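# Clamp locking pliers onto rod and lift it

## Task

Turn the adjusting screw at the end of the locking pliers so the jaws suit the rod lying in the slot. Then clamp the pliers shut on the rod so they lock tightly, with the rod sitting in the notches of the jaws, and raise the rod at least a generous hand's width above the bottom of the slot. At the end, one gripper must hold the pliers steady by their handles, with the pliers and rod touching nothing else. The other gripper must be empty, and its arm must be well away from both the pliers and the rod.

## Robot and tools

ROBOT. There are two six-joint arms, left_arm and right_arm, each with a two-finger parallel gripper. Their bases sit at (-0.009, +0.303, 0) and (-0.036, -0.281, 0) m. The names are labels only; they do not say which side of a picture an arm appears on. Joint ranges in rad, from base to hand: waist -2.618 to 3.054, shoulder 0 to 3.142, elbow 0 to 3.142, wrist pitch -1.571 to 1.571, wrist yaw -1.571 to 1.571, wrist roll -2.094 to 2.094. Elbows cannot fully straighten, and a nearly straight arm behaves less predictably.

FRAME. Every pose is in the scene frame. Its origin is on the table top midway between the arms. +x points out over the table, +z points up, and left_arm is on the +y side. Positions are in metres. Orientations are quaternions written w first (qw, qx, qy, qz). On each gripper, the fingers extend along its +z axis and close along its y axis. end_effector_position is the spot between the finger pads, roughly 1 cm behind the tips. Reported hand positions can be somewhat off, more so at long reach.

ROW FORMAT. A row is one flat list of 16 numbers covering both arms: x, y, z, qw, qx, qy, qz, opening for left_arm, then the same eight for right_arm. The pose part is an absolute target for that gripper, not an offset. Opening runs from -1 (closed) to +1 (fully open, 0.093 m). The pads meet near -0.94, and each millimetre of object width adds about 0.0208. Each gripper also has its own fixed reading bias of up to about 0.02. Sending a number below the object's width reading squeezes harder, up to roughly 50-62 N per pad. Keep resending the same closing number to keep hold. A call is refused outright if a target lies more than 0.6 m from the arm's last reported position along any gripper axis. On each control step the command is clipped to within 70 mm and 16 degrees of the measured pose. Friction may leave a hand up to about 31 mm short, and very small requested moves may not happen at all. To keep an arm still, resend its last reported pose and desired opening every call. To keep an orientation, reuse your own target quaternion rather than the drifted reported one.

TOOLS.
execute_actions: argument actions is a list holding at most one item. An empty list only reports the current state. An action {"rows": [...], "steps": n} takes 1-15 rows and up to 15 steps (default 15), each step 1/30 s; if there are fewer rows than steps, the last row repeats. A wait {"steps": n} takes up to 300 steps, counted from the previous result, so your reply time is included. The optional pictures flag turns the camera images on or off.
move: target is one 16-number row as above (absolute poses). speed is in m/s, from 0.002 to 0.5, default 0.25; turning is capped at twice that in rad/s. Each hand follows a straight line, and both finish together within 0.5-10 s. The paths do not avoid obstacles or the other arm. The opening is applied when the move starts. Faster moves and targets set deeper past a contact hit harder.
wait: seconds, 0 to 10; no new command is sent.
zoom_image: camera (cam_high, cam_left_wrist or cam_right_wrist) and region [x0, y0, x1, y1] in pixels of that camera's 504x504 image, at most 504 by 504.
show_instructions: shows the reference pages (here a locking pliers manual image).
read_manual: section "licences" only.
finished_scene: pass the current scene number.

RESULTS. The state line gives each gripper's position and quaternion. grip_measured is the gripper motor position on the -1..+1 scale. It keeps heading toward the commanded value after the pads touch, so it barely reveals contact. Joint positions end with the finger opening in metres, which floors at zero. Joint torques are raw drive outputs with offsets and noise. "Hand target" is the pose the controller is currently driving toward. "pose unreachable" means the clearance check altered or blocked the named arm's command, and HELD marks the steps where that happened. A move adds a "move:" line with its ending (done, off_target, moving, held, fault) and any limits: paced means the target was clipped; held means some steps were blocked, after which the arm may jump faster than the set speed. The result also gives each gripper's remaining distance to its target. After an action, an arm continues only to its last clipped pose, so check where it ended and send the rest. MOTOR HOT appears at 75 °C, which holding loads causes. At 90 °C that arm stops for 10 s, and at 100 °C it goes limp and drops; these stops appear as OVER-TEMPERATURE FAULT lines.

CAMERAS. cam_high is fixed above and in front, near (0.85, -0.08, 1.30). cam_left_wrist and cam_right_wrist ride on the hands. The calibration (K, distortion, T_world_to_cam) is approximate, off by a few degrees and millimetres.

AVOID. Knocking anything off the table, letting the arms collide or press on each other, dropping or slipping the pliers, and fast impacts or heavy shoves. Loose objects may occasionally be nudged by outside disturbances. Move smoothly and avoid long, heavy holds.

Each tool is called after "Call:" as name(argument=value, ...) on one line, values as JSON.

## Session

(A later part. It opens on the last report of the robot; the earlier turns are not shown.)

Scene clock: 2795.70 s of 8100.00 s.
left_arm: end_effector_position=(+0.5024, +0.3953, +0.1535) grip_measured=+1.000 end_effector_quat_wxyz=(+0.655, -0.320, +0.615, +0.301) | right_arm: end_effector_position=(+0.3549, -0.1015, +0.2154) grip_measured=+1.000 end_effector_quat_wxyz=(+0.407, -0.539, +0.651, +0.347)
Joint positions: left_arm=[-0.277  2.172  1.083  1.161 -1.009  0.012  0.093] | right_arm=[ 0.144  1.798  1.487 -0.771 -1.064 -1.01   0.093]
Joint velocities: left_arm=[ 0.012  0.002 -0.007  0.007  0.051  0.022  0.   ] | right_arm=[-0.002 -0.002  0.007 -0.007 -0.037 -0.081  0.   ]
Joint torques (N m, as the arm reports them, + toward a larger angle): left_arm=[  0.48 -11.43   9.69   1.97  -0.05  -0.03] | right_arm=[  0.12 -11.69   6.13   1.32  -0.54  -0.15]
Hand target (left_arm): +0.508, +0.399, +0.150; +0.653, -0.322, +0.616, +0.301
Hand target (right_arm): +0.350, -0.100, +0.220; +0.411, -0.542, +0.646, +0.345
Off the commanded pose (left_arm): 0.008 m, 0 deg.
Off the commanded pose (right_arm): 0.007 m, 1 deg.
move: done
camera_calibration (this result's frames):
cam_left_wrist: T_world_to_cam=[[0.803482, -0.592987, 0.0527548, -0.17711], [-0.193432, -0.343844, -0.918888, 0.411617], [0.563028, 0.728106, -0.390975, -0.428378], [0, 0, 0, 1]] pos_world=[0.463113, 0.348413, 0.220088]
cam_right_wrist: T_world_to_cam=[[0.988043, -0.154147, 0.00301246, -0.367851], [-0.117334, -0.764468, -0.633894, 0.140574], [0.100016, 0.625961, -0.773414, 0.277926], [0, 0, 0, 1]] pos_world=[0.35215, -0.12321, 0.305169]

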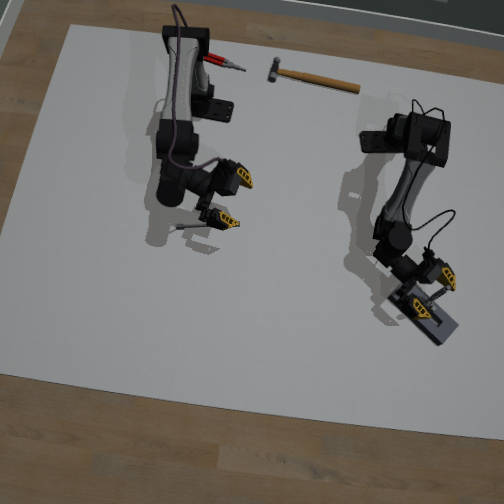

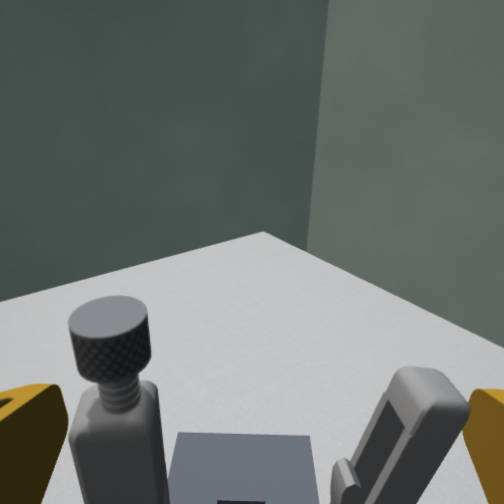

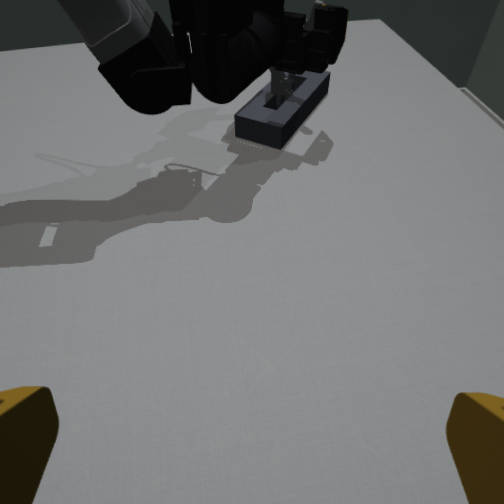

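Good. Close gradually while shifting toward −n so the fixed handle's finger stays put.

Call:
execute_actions(actions=[{"rows":[[0.506,0.399,0.150,0.652,-0.322,0.615,0.300,0.9,0.35,-0.10,0.22,0.411,-0.542,0.646,0.345,1],[0.505,0.399,0.150,0.652,-0.322,0.615,0.300,0.9,0.35,-0.10,0.22,0.411,-0.542,0.646,0.345,1],[0.504,0.399,0.150,0.652,-0.322,0.615,0.300,0.85,0.35,-0.10,0.22,0.411,-0.542,0.646,0.345,1],[0.503,0.399,0.150,0.652,-0.322,0.615,0.300,0.8,0.35,-0.10,0.22,0.411,-0.542,0.646,0.345,1],[0.502,0.399,0.150,0.652,-0.322,0.615,0.300,0.76,0.35,-0.10,0.22,0.411,-0.542,0.646,0.345,1],[0.501,0.400,0.150,0.652,-0.322,0.615,0.300,0.72,0.35,-0.10,0.22,0.411,-0.542,0.646,0.345,1],[0.500,0.400,0.150,0.652,-0.322,0.615,0.300,0.68,0.35,-0.10,0.22,0.411,-0.542,0.646,0.345,1],[0.499,0.401,0.150,0.652,-0.322,0.615,0.300,0.64,0.35,-0.10,0.22,0.411,-0.542,0.646,0.345,1],[0.498,0.401,0.150,0.652,-0.322,0.615,0.300,0.6,0.35,-0.10,0.22,0.411,-0.542,0.646,0.345,1],[0.497,0.402,0.150,0.652,-0.322,0.615,0.300,0.56,0.35,-0.10,0.22,0.411,-0.542,0.646,0.345,1],[0.496,0.402,0.150,0.652,-0.322,0.615,0.300,0.53,0.35,-0.10,0.22,0.411,-0.542,0.646,0.345,1],[0.496,0.402,0.150,0.652,-0.322,0.615,0.300,0.5,0.35,-0.10,0.22,0.411,-0.542,0.646,0.345,1]],"steps":15}])

Scene clock: 2805.50 s of 8100.00 s.
left_arm: end_effector_position=(+0.5029, +0.3962, +0.1535) grip_measured=+0.503 end_effector_quat_wxyz=(+0.656, -0.320, +0.615, +0.299) | right_arm: end_effector_position=(+0.3549, -0.1015, +0.2154) grip_measured=+1.000 end_effector_quat_wxyz=(+0.407, -0.539, +0.651, +0.347)
Joint positions: left_arm=[-0.274  2.173  1.083  1.161 -1.003  0.009  0.069] | right_arm=[ 0.144  1.798  1.487 -0.771 -1.064 -1.01   0.093]
Joint velocities: left_arm=[-0.007 -0.002  0.002  0.037 -0.037 -0.022  0.001] | right_arm=[ 0.022 -0.007 -0.007  0.022  0.022 -0.037  0.   ]
Joint torques (N m, as the arm reports them, + toward a larger angle): left_arm=[  0.49 -14.24   4.25   2.27  -0.06  -0.07] | right_arm=[  0.1  -11.71   6.14   1.32  -0.55  -0.14]
Hand target (left_arm): +0.496, +0.402, +0.150; +0.653, -0.323, +0.616, +0.301
Hand target (right_arm): +0.350, -0.100, +0.220; +0.411, -0.542, +0.646, +0.345
Off the commanded pose (left_arm): 0.010 m, 0 deg.
Off the commanded pose (right_arm): 0.007 m, 1 deg.
Steps of this call (steps 1 to 279: nothing new was sent; steps 280 to 294: all 15 steps of this action). Readings (end_effector_position):
280: left_arm (+0.5025, +0.3952, +0.1531) | right_arm (+0.3549, -0.1015, +0.2154)
281: left_arm (+0.5025, +0.3952, +0.1531) | right_arm (+0.3549, -0.1015, +0.2154)
283: left_arm (+0.5025, +0.3952, +0.1531) | right_arm (+0.3549, -0.1015, +0.2154)
287: left_arm (+0.5025, +0.3952, +0.1531) | right_arm (+0.3549, -0.1015, +0.2154)
294: the state above
camera_calibration (this result's frames):
cam_left_wrist: T_world_to_cam=[[0.801506, -0.595439, 0.0551406, -0.175388], [-0.192461, -0.344168, -0.918971, 0.411695], [0.566169, 0.725948, -0.390452, -0.430156], [0, 0, 0, 1]] pos_world=[0.463351, 0.34953, 0.220051]
cam_right_wrist: T_world_to_cam=[[0.988043, -0.154147, 0.00301246, -0.367851], [-0.117334, -0.764468, -0.633894, 0.140574], [0.100016, 0.625961, -0.773414, 0.277926], [0, 0, 0, 1]] pos_world=[0.35215, -0.12321, 0.305169]

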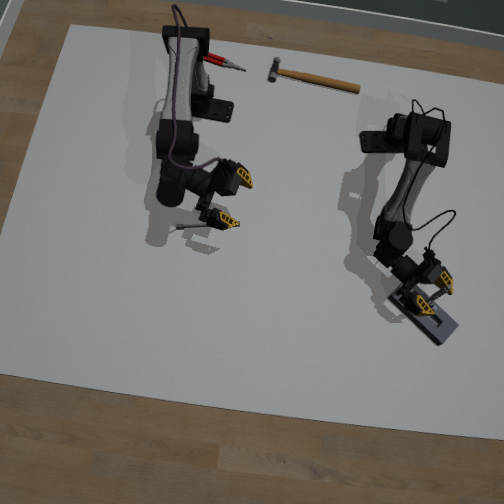

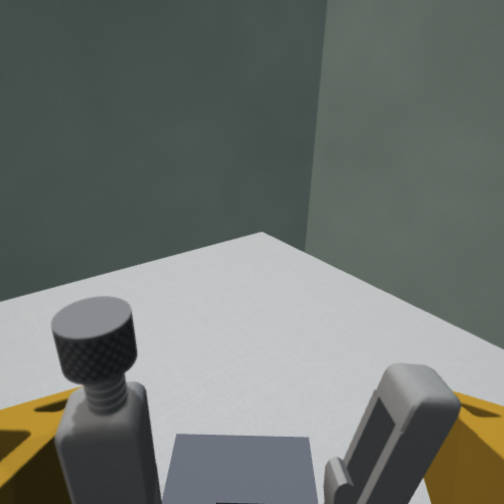

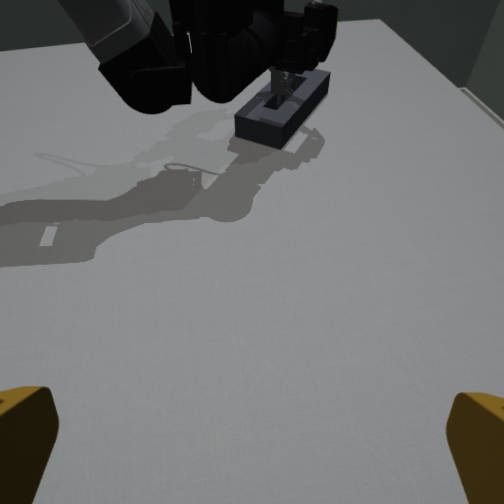

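Call:
move(target=[0.488,0.407,0.148,0.652,-0.322,0.615,0.300,0.38,0.35,-0.10,0.22,0.411,-0.542,0.646,0.345,1], speed=0.01)

Scene clock: 2809.13 s of 8100.00 s.
left_arm: end_effector_position=(+0.4972, +0.3977, +0.1536) grip_measured=+0.383 end_effector_quat_wxyz=(+0.663, -0.318, +0.612, +0.289) | right_arm: end_effector_position=(+0.3549, -0.1015, +0.2154) grip_measured=+1.000 end_effector_quat_wxyz=(+0.407, -0.539, +0.651, +0.347)
Joint positions: left_arm=[-0.267  2.159  1.044  1.201 -0.98   0.002  0.064] | right_arm=[ 0.144  1.798  1.487 -0.771 -1.064 -1.01   0.093]
Joint velocities: left_arm=[-0.017 -0.002  0.017 -0.022  0.007 -0.022  0.   ] | right_arm=[-0.032 -0.017 -0.012 -0.037 -0.022  0.066  0.   ]
Joint torques (N m, as the arm reports them, + toward a larger angle): left_arm=[  0.8  -13.91   4.     2.12  -0.13   0.02] | right_arm=[  0.08 -11.7    6.1    1.31  -0.55  -0.16]
Hand target (left_arm): +0.488, +0.407, +0.148; +0.653, -0.322, +0.616, +0.300
Hand target (right_arm): +0.350, -0.100, +0.220; +0.411, -0.542, +0.646, +0.345
Off the commanded pose (left_arm): 0.014 m, 2 deg.
Off the commanded pose (right_arm): 0.007 m, 1 deg.
move: off_target (left_arm)
camera_calibration (this result's frames):
cam_left_wrist: T_world_to_cam=[[0.790322, -0.608438, 0.0720695, -0.161786], [-0.181215, -0.344494, -0.921132, 0.406035], [0.58528, 0.714931, -0.382519, -0.434332], [0, 0, 0, 1]] pos_world=[0.455649, 0.351958, 0.219531]
cam_right_wrist: T_world_to_cam=[[0.988043, -0.154147, 0.00301246, -0.367851], [-0.117334, -0.764468, -0.633894, 0.140574], [0.100016, 0.625961, -0.773414, 0.277926], [0, 0, 0, 1]] pos_world=[0.35215, -0.12321, 0.305169]

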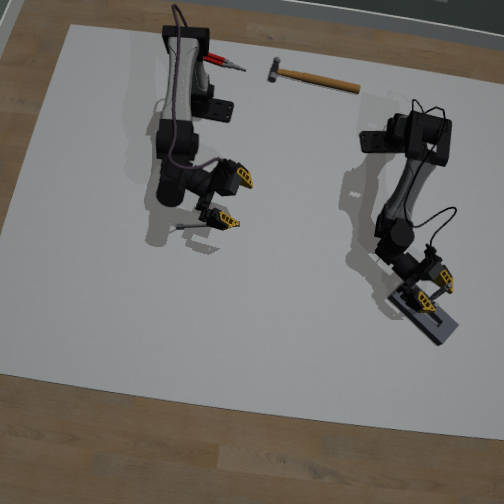

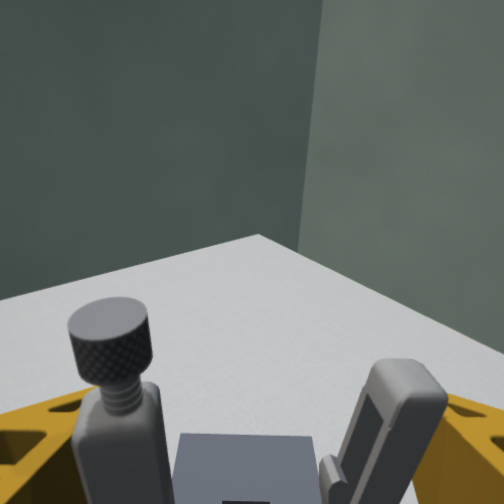

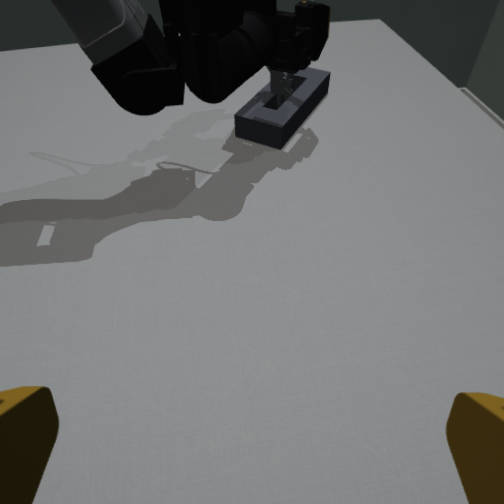

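Call:
move(target=[0.484,0.411,0.146,0.652,-0.322,0.615,0.300,0.28,0.35,-0.10,0.22,0.411,-0.542,0.646,0.345,1], speed=0.01)

Scene clock: 2812.90 s of 8100.00 s.
left_arm: end_effector_position=(+0.4944, +0.4005, +0.1541) grip_measured=+0.284 end_effector_quat_wxyz=(+0.668, -0.319, +0.609, +0.284) | right_arm: end_effector_position=(+0.3549, -0.1015, +0.2154) grip_measured=+1.000 end_effector_quat_wxyz=(+0.407, -0.539, +0.651, +0.347)
Joint positions: left_arm=[-0.259  2.154  1.024  1.226 -0.964 -0.002  0.059] | right_arm=[ 0.144  1.798  1.487 -0.771 -1.064 -1.01   0.093]
Joint velocities: left_arm=[-0.007  0.007 -0.002 -0.051  0.007 -0.095 -0.001] | right_arm=[-0.002 -0.002 -0.017 -0.037  0.022 -0.022  0.   ]
Joint torques (N m, as the arm reports them, + toward a larger angle): left_arm=[  0.94 -13.79   4.04   2.    -0.25   0.06] | right_arm=[  0.09 -11.7    6.13   1.33  -0.54  -0.15]
Hand target (left_arm): +0.484, +0.411, +0.146; +0.653, -0.322, +0.616, +0.301
Hand target (right_arm): +0.350, -0.100, +0.220; +0.411, -0.542, +0.646, +0.345
Off the commanded pose (left_arm): 0.017 m, 3 deg.
Off the commanded pose (right_arm): 0.007 m, 1 deg.
move: off_target (left_arm)
camera_calibration (this result's frames):
cam_left_wrist: T_world_to_cam=[[0.784469, -0.614394, 0.0844293, -0.154568], [-0.170977, -0.345124, -0.922852, 0.402394], [0.596133, 0.709514, -0.375787, -0.438679], [0, 0, 0, 1]] pos_world=[0.451565, 0.355159, 0.21955]
cam_right_wrist: T_world_to_cam=[[0.988043, -0.154147, 0.00301246, -0.367851], [-0.117334, -0.764468, -0.633894, 0.140574], [0.100016, 0.625961, -0.773414, 0.277926], [0, 0, 0, 1]] pos_world=[0.35215, -0.12321, 0.305169]

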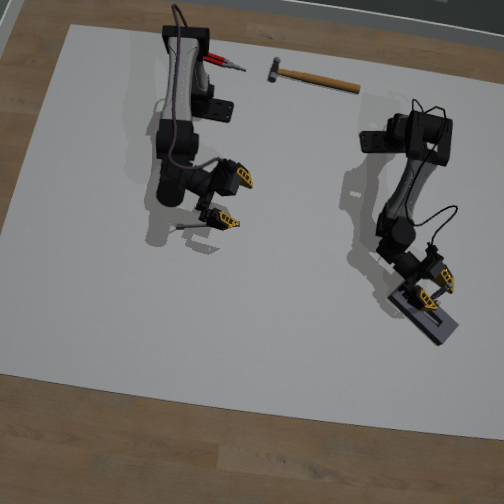

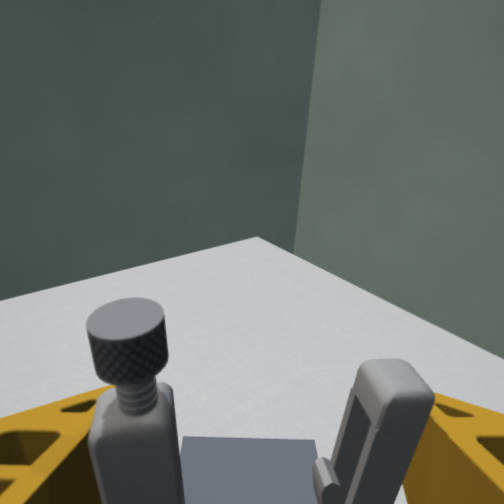

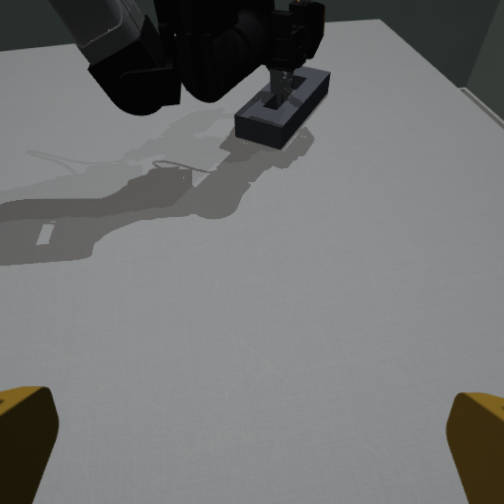

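Call:
execute_actions(actions=[{"rows":[[0.485,0.410,0.146,0.652,-0.322,0.615,0.300,0.25,0.35,-0.10,0.22,0.411,-0.542,0.646,0.345,1],[0.485,0.410,0.146,0.652,-0.322,0.615,0.300,0.23,0.35,-0.10,0.22,0.411,-0.542,0.646,0.345,1],[0.485,0.410,0.146,0.652,-0.322,0.615,0.300,0.2,0.35,-0.10,0.22,0.411,-0.542,0.646,0.345,1]],"steps":15}], pictures=false)

Call:
execute_actions(actions=[{"rows":[[0.485,0.410,0.146,0.652,-0.322,0.615,0.300,0.18,0.35,-0.10,0.22,0.411,-0.542,0.646,0.345,1],[0.485,0.410,0.146,0.652,-0.322,0.615,0.300,0.16,0.35,-0.10,0.22,0.411,-0.542,0.646,0.345,1],[0.485,0.410,0.146,0.652,-0.322,0.615,0.300,0.13,0.35,-0.10,0.22,0.411,-0.542,0.646,0.345,1]],"steps":15}])

Scene clock: 2819.33 s of 8100.00 s.
left_arm: end_effector_position=(+0.4942, +0.4011, +0.1541) grip_measured=+0.205 end_effector_quat_wxyz=(+0.668, -0.320, +0.609, +0.284) | right_arm: end_effector_position=(+0.3549, -0.1015, +0.2154) grip_measured=+1.000 end_effector_quat_wxyz=(+0.407, -0.539, +0.651, +0.347)
Joint positions: left_arm=[-0.258  2.154  1.024  1.226 -0.965 -0.002  0.055] | right_arm=[ 0.144  1.798  1.487 -0.771 -1.064 -1.01   0.093]
Joint velocities: left_arm=[-0.012  0.012 -0.017  0.022  0.007  0.007  0.001] | right_arm=[ 0.037 -0.002 -0.002 -0.037  0.022  0.081  0.   ]
Joint torques (N m, as the arm reports them, + toward a larger angle): left_arm=[  0.68 -13.75   4.23   1.98  -0.22   0.05] | right_arm=[  0.06 -11.71   6.18   1.31  -0.54  -0.14]
Hand target (left_arm): +0.485, +0.410, +0.146; +0.653, -0.322, +0.616, +0.300
Hand target (right_arm): +0.350, -0.100, +0.220; +0.411, -0.542, +0.646, +0.345
Off the commanded pose (left_arm): 0.015 m, 3 deg.
Off the commanded pose (right_arm): 0.007 m, 1 deg.
Steps of this call (steps 1 to 178: nothing new was sent; steps 179 to 193: all 15 steps of this action). Readings (end_effector_position):
179: left_arm (+0.4944, +0.4004, +0.1541) | right_arm (+0.3549, -0.1015, +0.2154)
180: left_arm (+0.4944, +0.4005, +0.1541) | right_arm (+0.3549, -0.1015, +0.2154)
182: left_arm (+0.4942, +0.4009, +0.1541) | right_arm (+0.3549, -0.1015, +0.2154)
186: left_arm (+0.4942, +0.4011, +0.1541) | right_arm (+0.3549, -0.1015, +0.2154)
193: the state above

Scene clock: 2819.83 s of 8100.00 s.
left_arm: end_effector_position=(+0.4943, +0.4010, +0.1541) grip_measured=+0.138 end_effector_quat_wxyz=(+0.668, -0.319, +0.609, +0.284) | right_arm: end_effector_position=(+0.3549, -0.1015, +0.2154) grip_measured=+1.000 end_effector_quat_wxyz=(+0.407, -0.539, +0.651, +0.347)
Joint positions: left_arm=[-0.258  2.154  1.024  1.226 -0.964 -0.002  0.052] | right_arm=[ 0.144  1.798  1.487 -0.771 -1.064 -1.01   0.093]
Joint velocities: left_arm=[-0.012 -0.012  0.012 -0.051 -0.022 -0.037 -0.001] | right_arm=[ 0.002  0.017  0.012 -0.007 -0.081 -0.007  0.   ]
Joint torques (N m, as the arm reports them, + toward a larger angle): left_arm=[  0.72 -13.6    4.3    1.99  -0.24   0.02] | right_arm=[  0.14 -11.68   6.13   1.31  -0.55  -0.14]
Hand target (left_arm): +0.485, +0.410, +0.146; +0.653, -0.322, +0.616, +0.301
Hand target (right_arm): +0.350, -0.100, +0.220; +0.411, -0.542, +0.646, +0.345
Off the commanded pose (left_arm): 0.015 m, 3 deg.
Off the commanded pose (right_arm): 0.007 m, 1 deg.
Steps of this call (steps 1 to 15: all 15 steps of this action). Readings (end_effector_position):
1: left_arm (+0.4942, +0.4011, +0.1541) | right_arm (+0.3549, -0.1015, +0.2154)
2: left_arm (+0.4942, +0.4011, +0.1541) | right_arm (+0.3549, -0.1015, +0.2154)
4: left_arm (+0.4943, +0.4010, +0.1541) | right_arm (+0.3549, -0.1015, +0.2154)
8: left_arm (+0.4943, +0.4010, +0.1541) | right_arm (+0.3549, -0.1015, +0.2154)
15: the state above
camera_calibration (this result's frames):
cam_left_wrist: T_world_to_cam=[[0.784901, -0.613793, 0.0847888, -0.154701], [-0.170446, -0.345441, -0.922832, 0.402433], [0.595717, 0.70988, -0.375755, -0.438966], [0, 0, 0, 1]] pos_world=[0.451518, 0.355675, 0.219552]
cam_right_wrist: T_world_to_cam=[[0.988043, -0.154147, 0.00301246, -0.367851], [-0.117334, -0.764468, -0.633894, 0.140574], [0.100016, 0.625961, -0.773414, 0.277926], [0, 0, 0, 1]] pos_world=[0.35215, -0.12321, 0.305169]

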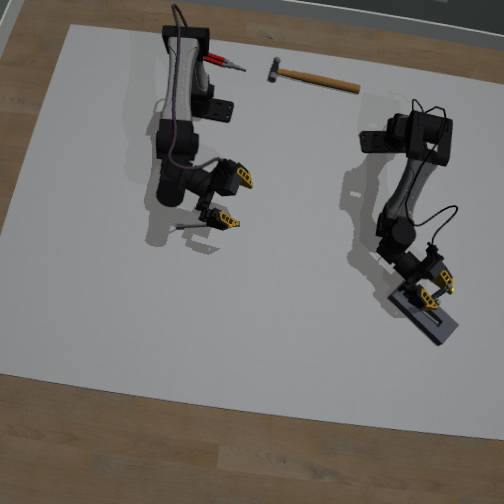

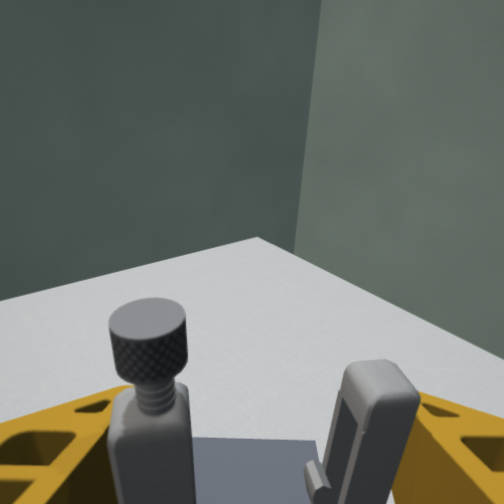

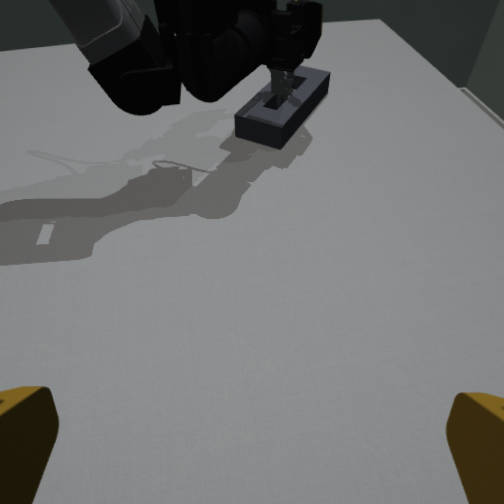

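Call:
move(target=[0.478,0.414,0.145,0.652,-0.322,0.615,0.300,0.13,0.35,-0.10,0.22,0.411,-0.542,0.646,0.345,1], speed=0.01)

Scene clock: 2825.97 s of 8100.00 s.
left_arm: end_effector_position=(+0.4921, +0.4006, +0.1544) grip_measured=+0.137 end_effector_quat_wxyz=(+0.675, -0.316, +0.609, +0.272) | right_arm: end_effector_position=(+0.3549, -0.1015, +0.2154) grip_measured=+1.000 end_effector_quat_wxyz=(+0.407, -0.539, +0.651, +0.347)
Joint positions: left_arm=[-0.254  2.143  0.999  1.244 -0.937 -0.016  0.052] | right_arm=[ 0.144  1.798  1.487 -0.771 -1.064 -1.01   0.093]
Joint velocities: left_arm=[-0.002 -0.012 -0.002 -0.022 -0.022  0.022 -0.   ] | right_arm=[-0.002 -0.002 -0.012  0.007 -0.037  0.095  0.   ]
Joint torques (N m, as the arm reports them, + toward a larger angle): left_arm=[  1.02 -13.78   3.28   1.99  -0.48   0.24] | right_arm=[  0.1  -11.7    6.11   1.32  -0.53  -0.14]
Hand target (left_arm): +0.479, +0.414, +0.145; +0.653, -0.322, +0.616, +0.300
Hand target (right_arm): +0.350, -0.100, +0.220; +0.411, -0.542, +0.646, +0.345
Off the commanded pose (left_arm): 0.022 m, 4 deg.
Off the commanded pose (right_arm): 0.007 m, 1 deg.
move: off_target (left_arm)
camera_calibration (this result's frames):
cam_left_wrist: T_world_to_cam=[[0.768859, -0.631473, 0.100486, -0.140693], [-0.16494, -0.3477, -0.922984, 0.400387], [0.617778, 0.693071, -0.371487, -0.442042], [0, 0, 0, 1]] pos_world=[0.447297, 0.356737, 0.219476]
cam_right_wrist: T_world_to_cam=[[0.988043, -0.154147, 0.00301246, -0.367851], [-0.117334, -0.764468, -0.633894, 0.140574], [0.100016, 0.625961, -0.773414, 0.277926], [0, 0, 0, 1]] pos_world=[0.35215, -0.12321, 0.305169]

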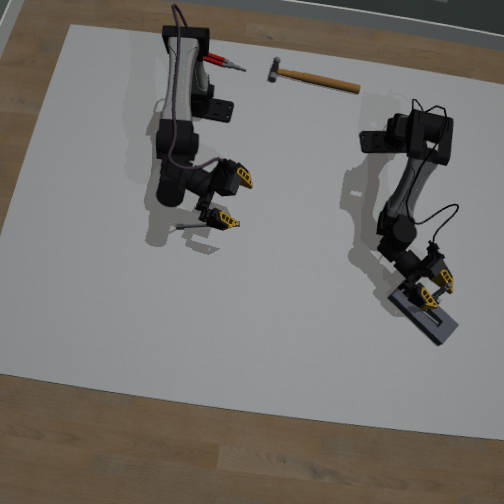

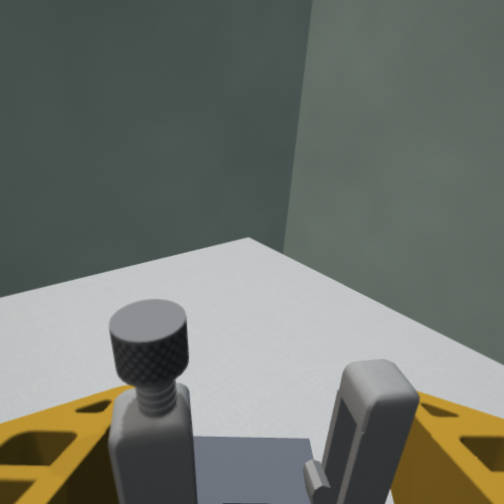

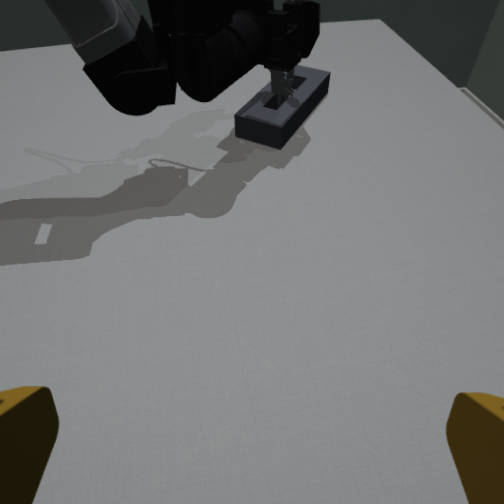

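It's resisting; relax the push a bit and continue squeezing.

Call:
execute_actions(actions=[{"rows":[[0.486,0.408,0.148,0.652,-0.322,0.615,0.300,0.11,0.35,-0.10,0.22,0.411,-0.542,0.646,0.345,1],[0.486,0.408,0.148,0.652,-0.322,0.615,0.300,0.1,0.35,-0.10,0.22,0.411,-0.542,0.646,0.345,1],[0.486,0.408,0.148,0.652,-0.322,0.615,0.300,0.08,0.35,-0.10,0.22,0.411,-0.542,0.646,0.345,1]],"steps":15}], pictures=false)

Call:
execute_actions(actions=[{"rows":[[0.486,0.408,0.148,0.652,-0.322,0.615,0.300,0.06,0.35,-0.10,0.22,0.411,-0.542,0.646,0.345,1],[0.486,0.408,0.148,0.652,-0.322,0.615,0.300,0.04,0.35,-0.10,0.22,0.411,-0.542,0.646,0.345,1]],"steps":15}], pictures=false)

Call:
execute_actions(actions=[{"rows":[[0.486,0.408,0.148,0.652,-0.322,0.615,0.300,0.025,0.35,-0.10,0.22,0.411,-0.542,0.646,0.345,1],[0.486,0.408,0.148,0.652,-0.322,0.615,0.300,0.01,0.35,-0.10,0.22,0.411,-0.542,0.646,0.345,1]],"steps":15}])

Scene clock: 2831.37 s of 8100.00 s.
left_arm: end_effector_position=(+0.4921, +0.4006, +0.1544) grip_measured=+0.088 end_effector_quat_wxyz=(+0.675, -0.316, +0.609, +0.272) | right_arm: end_effector_position=(+0.3549, -0.1015, +0.2154) grip_measured=+1.000 end_effector_quat_wxyz=(+0.407, -0.539, +0.651, +0.347)
Joint positions: left_arm=[-0.254  2.143  0.999  1.244 -0.937 -0.016  0.049] | right_arm=[ 0.144  1.798  1.487 -0.771 -1.064 -1.01   0.093]
Joint velocities: left_arm=[ 0.022  0.007 -0.012  0.081  0.007 -0.095  0.   ] | right_arm=[-0.007 -0.002 -0.007 -0.022  0.037 -0.037  0.   ]
Joint torques (N m, as the arm reports them, + toward a larger angle): left_arm=[ -0.04 -12.76   7.19   1.74  -0.56   0.23] | right_arm=[  0.02 -11.67   6.14   1.32  -0.53  -0.14]
Hand target (left_arm): +0.486, +0.408, +0.148; +0.654, -0.322, +0.616, +0.300
Hand target (right_arm): +0.350, -0.100, +0.220; +0.411, -0.542, +0.646, +0.345
Off the commanded pose (left_arm): 0.011 m, 4 deg.
Off the commanded pose (right_arm): 0.007 m, 1 deg.
Steps of this call (steps 1 to 147: nothing new was sent; steps 148 to 162: all 15 steps of this action). Readings (end_effector_position):
148: left_arm (+0.4921, +0.4006, +0.1544) | right_arm (+0.3549, -0.1015, +0.2154)
149: left_arm (+0.4921, +0.4006, +0.1544) | right_arm (+0.3549, -0.1015, +0.2154)
151: left_arm (+0.4921, +0.4006, +0.1544) | right_arm (+0.3549, -0.1015, +0.2154)
155: left_arm (+0.4921, +0.4006, +0.1544) | right_arm (+0.3549, -0.1015, +0.2154)
162: the state above

Scene clock: 2831.87 s of 8100.00 s.
left_arm: end_effector_position=(+0.4915, +0.4011, +0.1543) grip_measured=+0.045 end_effector_quat_wxyz=(+0.674, -0.318, +0.608, +0.273) | right_arm: end_effector_position=(+0.3549, -0.1015, +0.2154) grip_measured=+1.000 end_effector_quat_wxyz=(+0.407, -0.539, +0.651, +0.347)
Joint positions: left_arm=[-0.254  2.143  0.999  1.244 -0.942 -0.016  0.047] | right_arm=[ 0.144  1.798  1.487 -0.771 -1.064 -1.01   0.093]
Joint velocities: left_arm=[-0.002 -0.002  0.007 -0.037 -0.022 -0.037 -0.002] | right_arm=[-0.012  0.012  0.002  0.037 -0.037  0.007  0.   ]
Joint torques (N m, as the arm reports them, + toward a larger angle): left_arm=[  0.01 -12.81   7.03   1.72  -0.53   0.21] | right_arm=[  0.09 -11.73   6.14   1.33  -0.54  -0.14]
Hand target (left_arm): +0.486, +0.408, +0.148; +0.654, -0.322, +0.616, +0.300
Hand target (right_arm): +0.350, -0.100, +0.220; +0.411, -0.542, +0.646, +0.345
Off the commanded pose (left_arm): 0.011 m, 4 deg.
Off the commanded pose (right_arm): 0.007 m, 1 deg.
Steps of this call (steps 1 to 15: all 15 steps of this action). Readings (end_effector_position):
1: left_arm (+0.4921, +0.4006, +0.1544) | right_arm (+0.3549, -0.1015, +0.2154)
2: left_arm (+0.4921, +0.4006, +0.1544) | right_arm (+0.3549, -0.1015, +0.2154)
4: left_arm (+0.4917, +0.4009, +0.1543) | right_arm (+0.3549, -0.1015, +0.2154)
8: left_arm (+0.4915, +0.4011, +0.1543) | right_arm (+0.3549, -0.1015, +0.2154)
15: the state above

Scene clock: 2832.37 s of 8100.00 s.
left_arm: end_effector_position=(+0.4892, +0.4032, +0.1528) grip_measured=+0.012 end_effector_quat_wxyz=(+0.669, -0.322, +0.608, +0.281) | right_arm: end_effector_position=(+0.3549, -0.1015, +0.2154) grip_measured=+1.000 end_effector_quat_wxyz=(+0.407, -0.539, +0.651, +0.347)
Joint positions: left_arm=[-0.254  2.143  0.999  1.237 -0.961 -0.013  0.046] | right_arm=[ 0.144  1.798  1.487 -0.771 -1.064 -1.01   0.093]
Joint velocities: left_arm=[ 0.002  0.012 -0.002  0.022 -0.051 -0.037  0.   ] | right_arm=[ 0.007 -0.017  0.007 -0.037  0.022  0.007  0.   ]
Joint torques (N m, as the arm reports them, + toward a larger angle): left_arm=[ -0.06 -12.8    7.14   1.81  -0.29   0.21] | right_arm=[  0.12 -11.69   6.12   1.32  -0.54  -0.16]
Hand target (left_arm): +0.486, +0.408, +0.148; +0.653, -0.322, +0.616, +0.300
Hand target (right_arm): +0.350, -0.100, +0.220; +0.411, -0.542, +0.646, +0.345
Off the commanded pose (left_arm): 0.008 m, 3 deg.
Off the commanded pose (right_arm): 0.007 m, 1 deg.
Steps of this call (steps 1 to 15: all 15 steps of this action). Readings (end_effector_position):
1: left_arm (+0.4915, +0.4011, +0.1543) | right_arm (+0.3549, -0.1015, +0.2154)
2: left_arm (+0.4912, +0.4014, +0.1542) | right_arm (+0.3549, -0.1015, +0.2154)
4: left_arm (+0.4899, +0.4025, +0.1530) | right_arm (+0.3549, -0.1015, +0.2154)
8: left_arm (+0.4893, +0.4031, +0.1528) | right_arm (+0.3549, -0.1015, +0.2154)
15: the state above
camera_calibration (this result's frames):
cam_left_wrist: T_world_to_cam=[[0.78479, -0.612778, 0.0927785, -0.150772], [-0.1655, -0.351472, -0.921454, 0.400926], [0.597255, 0.707793, -0.377247, -0.437604], [0, 0, 0, 1]] pos_world=[0.446039, 0.358258, 0.218338]
cam_right_wrist: T_world_to_cam=[[0.988043, -0.154147, 0.00301246, -0.367851], [-0.117334, -0.764468, -0.633894, 0.140574], [0.100016, 0.625961, -0.773414, 0.277926], [0, 0, 0, 1]] pos_world=[0.35215, -0.12321, 0.305169]

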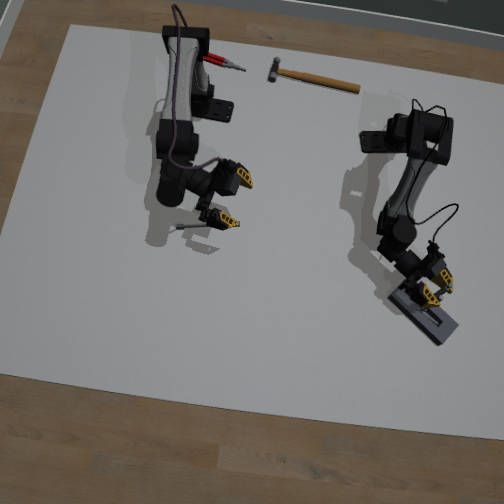

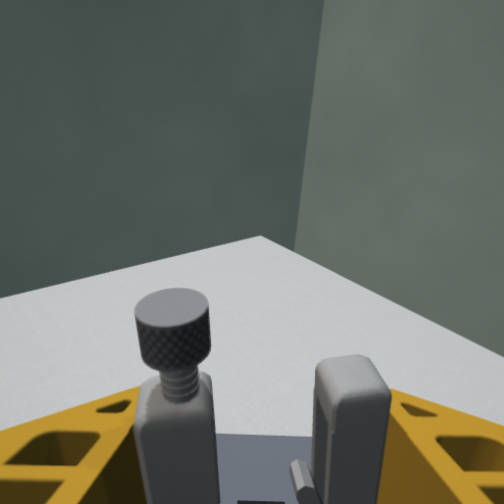

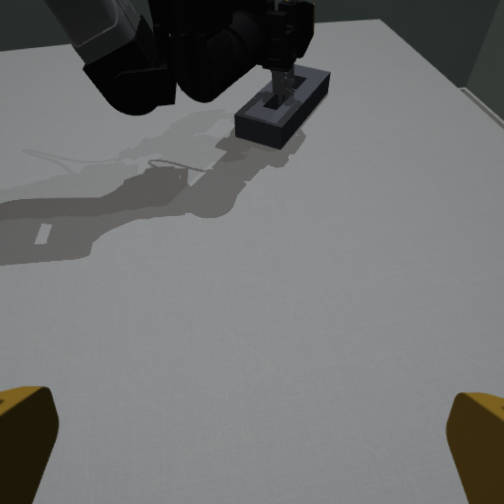

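Call:
execute_actions(actions=[{"rows":[[0.488,0.405,0.150,0.652,-0.322,0.615,0.300,-0.03,0.35,-0.10,0.22,0.411,-0.542,0.646,0.345,1],[0.488,0.405,0.150,0.652,-0.322,0.615,0.300,-0.06,0.35,-0.10,0.22,0.411,-0.542,0.646,0.345,1],[0.488,0.405,0.150,0.652,-0.322,0.615,0.300,-0.09,0.35,-0.10,0.22,0.411,-0.542,0.646,0.345,1],[0.488,0.405,0.150,0.652,-0.322,0.615,0.300,-0.13,0.35,-0.10,0.22,0.411,-0.542,0.646,0.345,1]],"steps":15}], pictures=false)

Call:
move(target=[0.488,0.404,0.21,0.66,-0.322,0.61,0.29,-0.13,0.35,-0.10,0.22,0.411,-0.542,0.646,0.345,1], speed=0.03)

Scene clock: 2838.20 s of 8100.00 s.
left_arm: end_effector_position=(+0.4889, +0.4034, +0.1527) grip_measured=-0.115 end_effector_quat_wxyz=(+0.668, -0.323, +0.608, +0.282) | right_arm: end_effector_position=(+0.3549, -0.1015, +0.2154) grip_measured=+1.000 end_effector_quat_wxyz=(+0.407, -0.539, +0.651, +0.347)
Joint positions: left_arm=[-0.254  2.143  0.999  1.236 -0.963 -0.013  0.04 ] | right_arm=[ 0.144  1.798  1.487 -0.771 -1.064 -1.01   0.093]
Joint velocities: left_arm=[-0.002  0.002  0.002  0.022  0.037  0.007  0.   ] | right_arm=[-0.007 -0.007 -0.017 -0.007  0.022  0.007  0.   ]
Joint torques (N m, as the arm reports them, + toward a larger angle): left_arm=[ -0.45 -12.93   8.2    1.68  -0.34   0.2 ] | right_arm=[  0.11 -11.69   6.16   1.31  -0.54  -0.15]
Hand target (left_arm): +0.488, +0.405, +0.150; +0.654, -0.322, +0.616, +0.300
Hand target (right_arm): +0.350, -0.100, +0.220; +0.411, -0.542, +0.646, +0.345
Off the commanded pose (left_arm): 0.003 m, 3 deg.
Off the commanded pose (right_arm): 0.007 m, 1 deg.
Steps of this call (steps 1 to 160: nothing new was sent; steps 161 to 175: all 15 steps of this action). Readings (end_effector_position):
161: left_arm (+0.4891, +0.4032, +0.1528) | right_arm (+0.3549, -0.1015, +0.2154)
162: left_arm (+0.4890, +0.4033, +0.1527) | right_arm (+0.3549, -0.1015, +0.2154)
164: left_arm (+0.4889, +0.4034, +0.1527) | right_arm (+0.3549, -0.1015, +0.2154)
168: left_arm (+0.4889, +0.4034, +0.1527) | right_arm (+0.3549, -0.1015, +0.2154)
175: the state above

Scene clock: 2840.83 s of 8100.00 s.
left_arm: end_effector_position=(+0.4845, +0.4043, +0.1854) grip_measured=-0.115 end_effector_quat_wxyz=(+0.642, -0.311, +0.634, +0.299) | right_arm: end_effector_position=(+0.3549, -0.1015, +0.2154) grip_measured=+1.000 end_effector_quat_wxyz=(+0.407, -0.539, +0.651, +0.347)
Joint positions: left_arm=[-0.254  1.992  1.015  0.981 -0.969 -0.018  0.04 ] | right_arm=[ 0.144  1.798  1.487 -0.771 -1.064 -1.01   0.093]
Joint velocities: left_arm=[-0.002 -0.007 -0.007  0.037 -0.037 -0.037  0.   ] | right_arm=[-0.002 -0.002  0.022 -0.125 -0.007 -0.037  0.   ]
Joint torques (N m, as the arm reports them, + toward a larger angle): left_arm=[ -0.51 -14.23  10.97   2.44  -0.2    0.14] | right_arm=[  0.09 -11.69   6.11   1.33  -0.55  -0.14]
Hand target (left_arm): +0.486, +0.404, +0.210; +0.661, -0.323, +0.612, +0.290
Hand target (right_arm): +0.350, -0.100, +0.220; +0.411, -0.542, +0.646, +0.345
Off the commanded pose (left_arm): 0.025 m, 4 deg.
Off the commanded pose (right_arm): 0.007 m, 1 deg.
move: off_target (left_arm)
camera_calibration (this result's frames):
cam_left_wrist: T_world_to_cam=[[0.794764, -0.606458, 0.0236534, -0.144002], [-0.240036, -0.349885, -0.905518, 0.463087], [0.557435, 0.713995, -0.423647, -0.397984], [0, 0, 0, 1]] pos_world=[0.447456, 0.358855, 0.254135]
cam_right_wrist: T_world_to_cam=[[0.988043, -0.154147, 0.00301246, -0.367851], [-0.117334, -0.764468, -0.633894, 0.140574], [0.100016, 0.625961, -0.773414, 0.277926], [0, 0, 0, 1]] pos_world=[0.35215, -0.12321, 0.305169]

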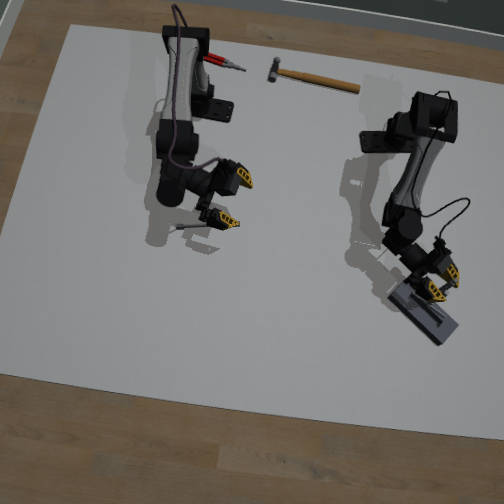

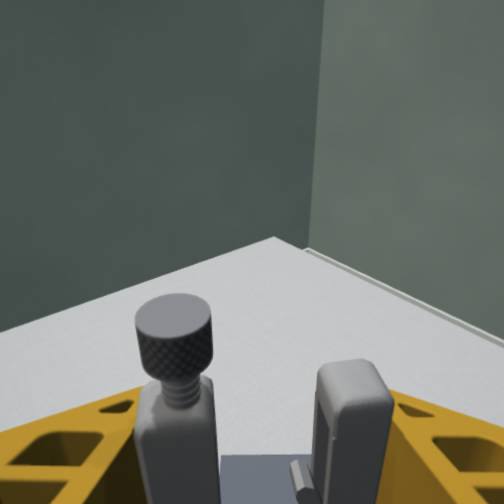

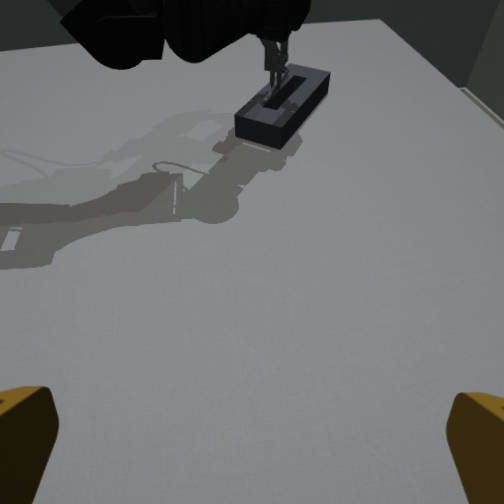

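Call:
zoom_image(camera="cam_right_wrist", region=[220,20,350,150])

Call:
move(target=[0.48,0.40,0.33,0.66,-0.322,0.61,0.29,-0.13,0.35,-0.10,0.22,0.411,-0.542,0.646,0.345,1], speed=0.04)

Region (220, 20, 350, 150) of cam_right_wrist's 504x504 image, scaled by 3.877, with more detail than that image has.

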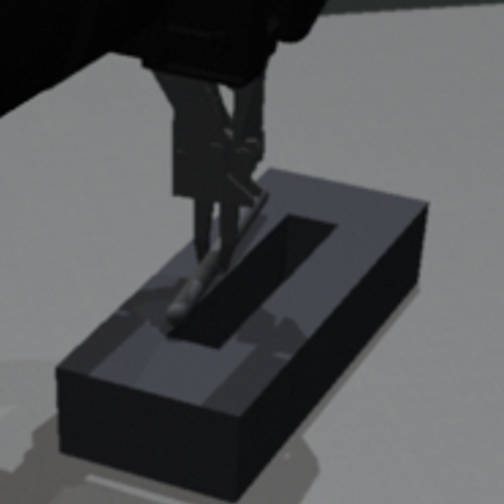

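Scene clock: 2846.77 s of 8100.00 s.
left_arm: end_effector_position=(+0.4795, +0.4037, +0.3028) grip_measured=-0.115 end_effector_quat_wxyz=(+0.640, -0.313, +0.633, +0.302) | right_arm: end_effector_position=(+0.3549, -0.1015, +0.2154) grip_measured=+1.000 end_effector_quat_wxyz=(+0.407, -0.539, +0.651, +0.347)
Joint positions: left_arm=[-0.259  1.757  1.232  0.529 -0.984 -0.015  0.04 ] | right_arm=[ 0.144  1.798  1.487 -0.771 -1.064 -1.01   0.093]
Joint velocities: left_arm=[ 0.002 -0.007  0.002 -0.095 -0.007  0.037 -0.001] | right_arm=[ 0.007 -0.002 -0.007  0.037  0.037 -0.051  0.   ]
Joint torques (N m, as the arm reports them, + toward a larger angle): left_arm=[ -1.   -13.24  13.1    2.47  -0.19   0.15] | right_arm=[  0.08 -11.7    6.15   1.32  -0.54  -0.13]
Hand target (left_arm): +0.477, +0.400, +0.330; +0.661, -0.323, +0.612, +0.291
Hand target (right_arm): +0.350, -0.100, +0.220; +0.411, -0.542, +0.646, +0.345
Off the commanded pose (left_arm): 0.027 m, 4 deg.
Off the commanded pose (right_arm): 0.007 m, 1 deg.
move: off_target (left_arm)
camera_calibration (this result's frames):
cam_left_wrist: T_world_to_cam=[[0.800317, -0.599186, 0.021659, -0.148196], [-0.238031, -0.350672, -0.905743, 0.567408], [0.550304, 0.719726, -0.423274, -0.343988], [0, 0, 0, 1]] pos_world=[0.442963, 0.357754, 0.371534]
cam_right_wrist: T_world_to_cam=[[0.988043, -0.154147, 0.00301246, -0.367851], [-0.117334, -0.764468, -0.633894, 0.140574], [0.100016, 0.625961, -0.773414, 0.277926], [0, 0, 0, 1]] pos_world=[0.35215, -0.12321, 0.305169]

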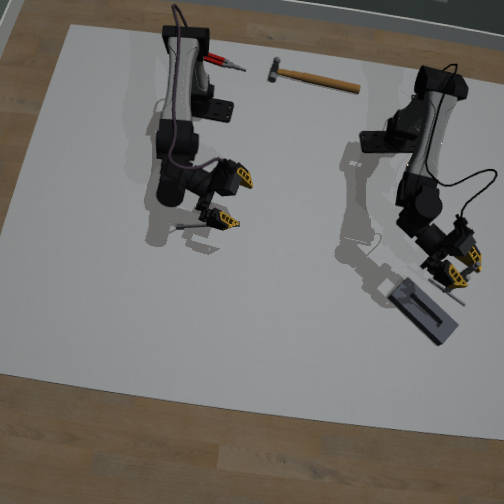

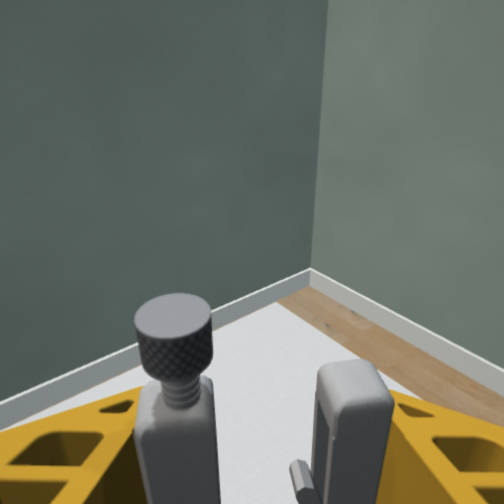

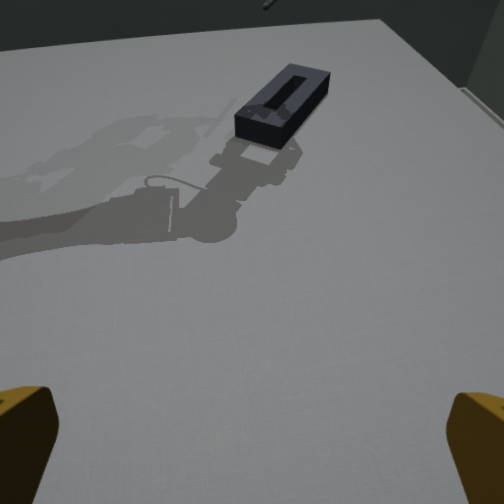

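Rod is lifted 15 cm, and the right arm is about 50 cm away and holding nothing.

Call:
finished_scene(scene=2)

The scene is finished: the task was done.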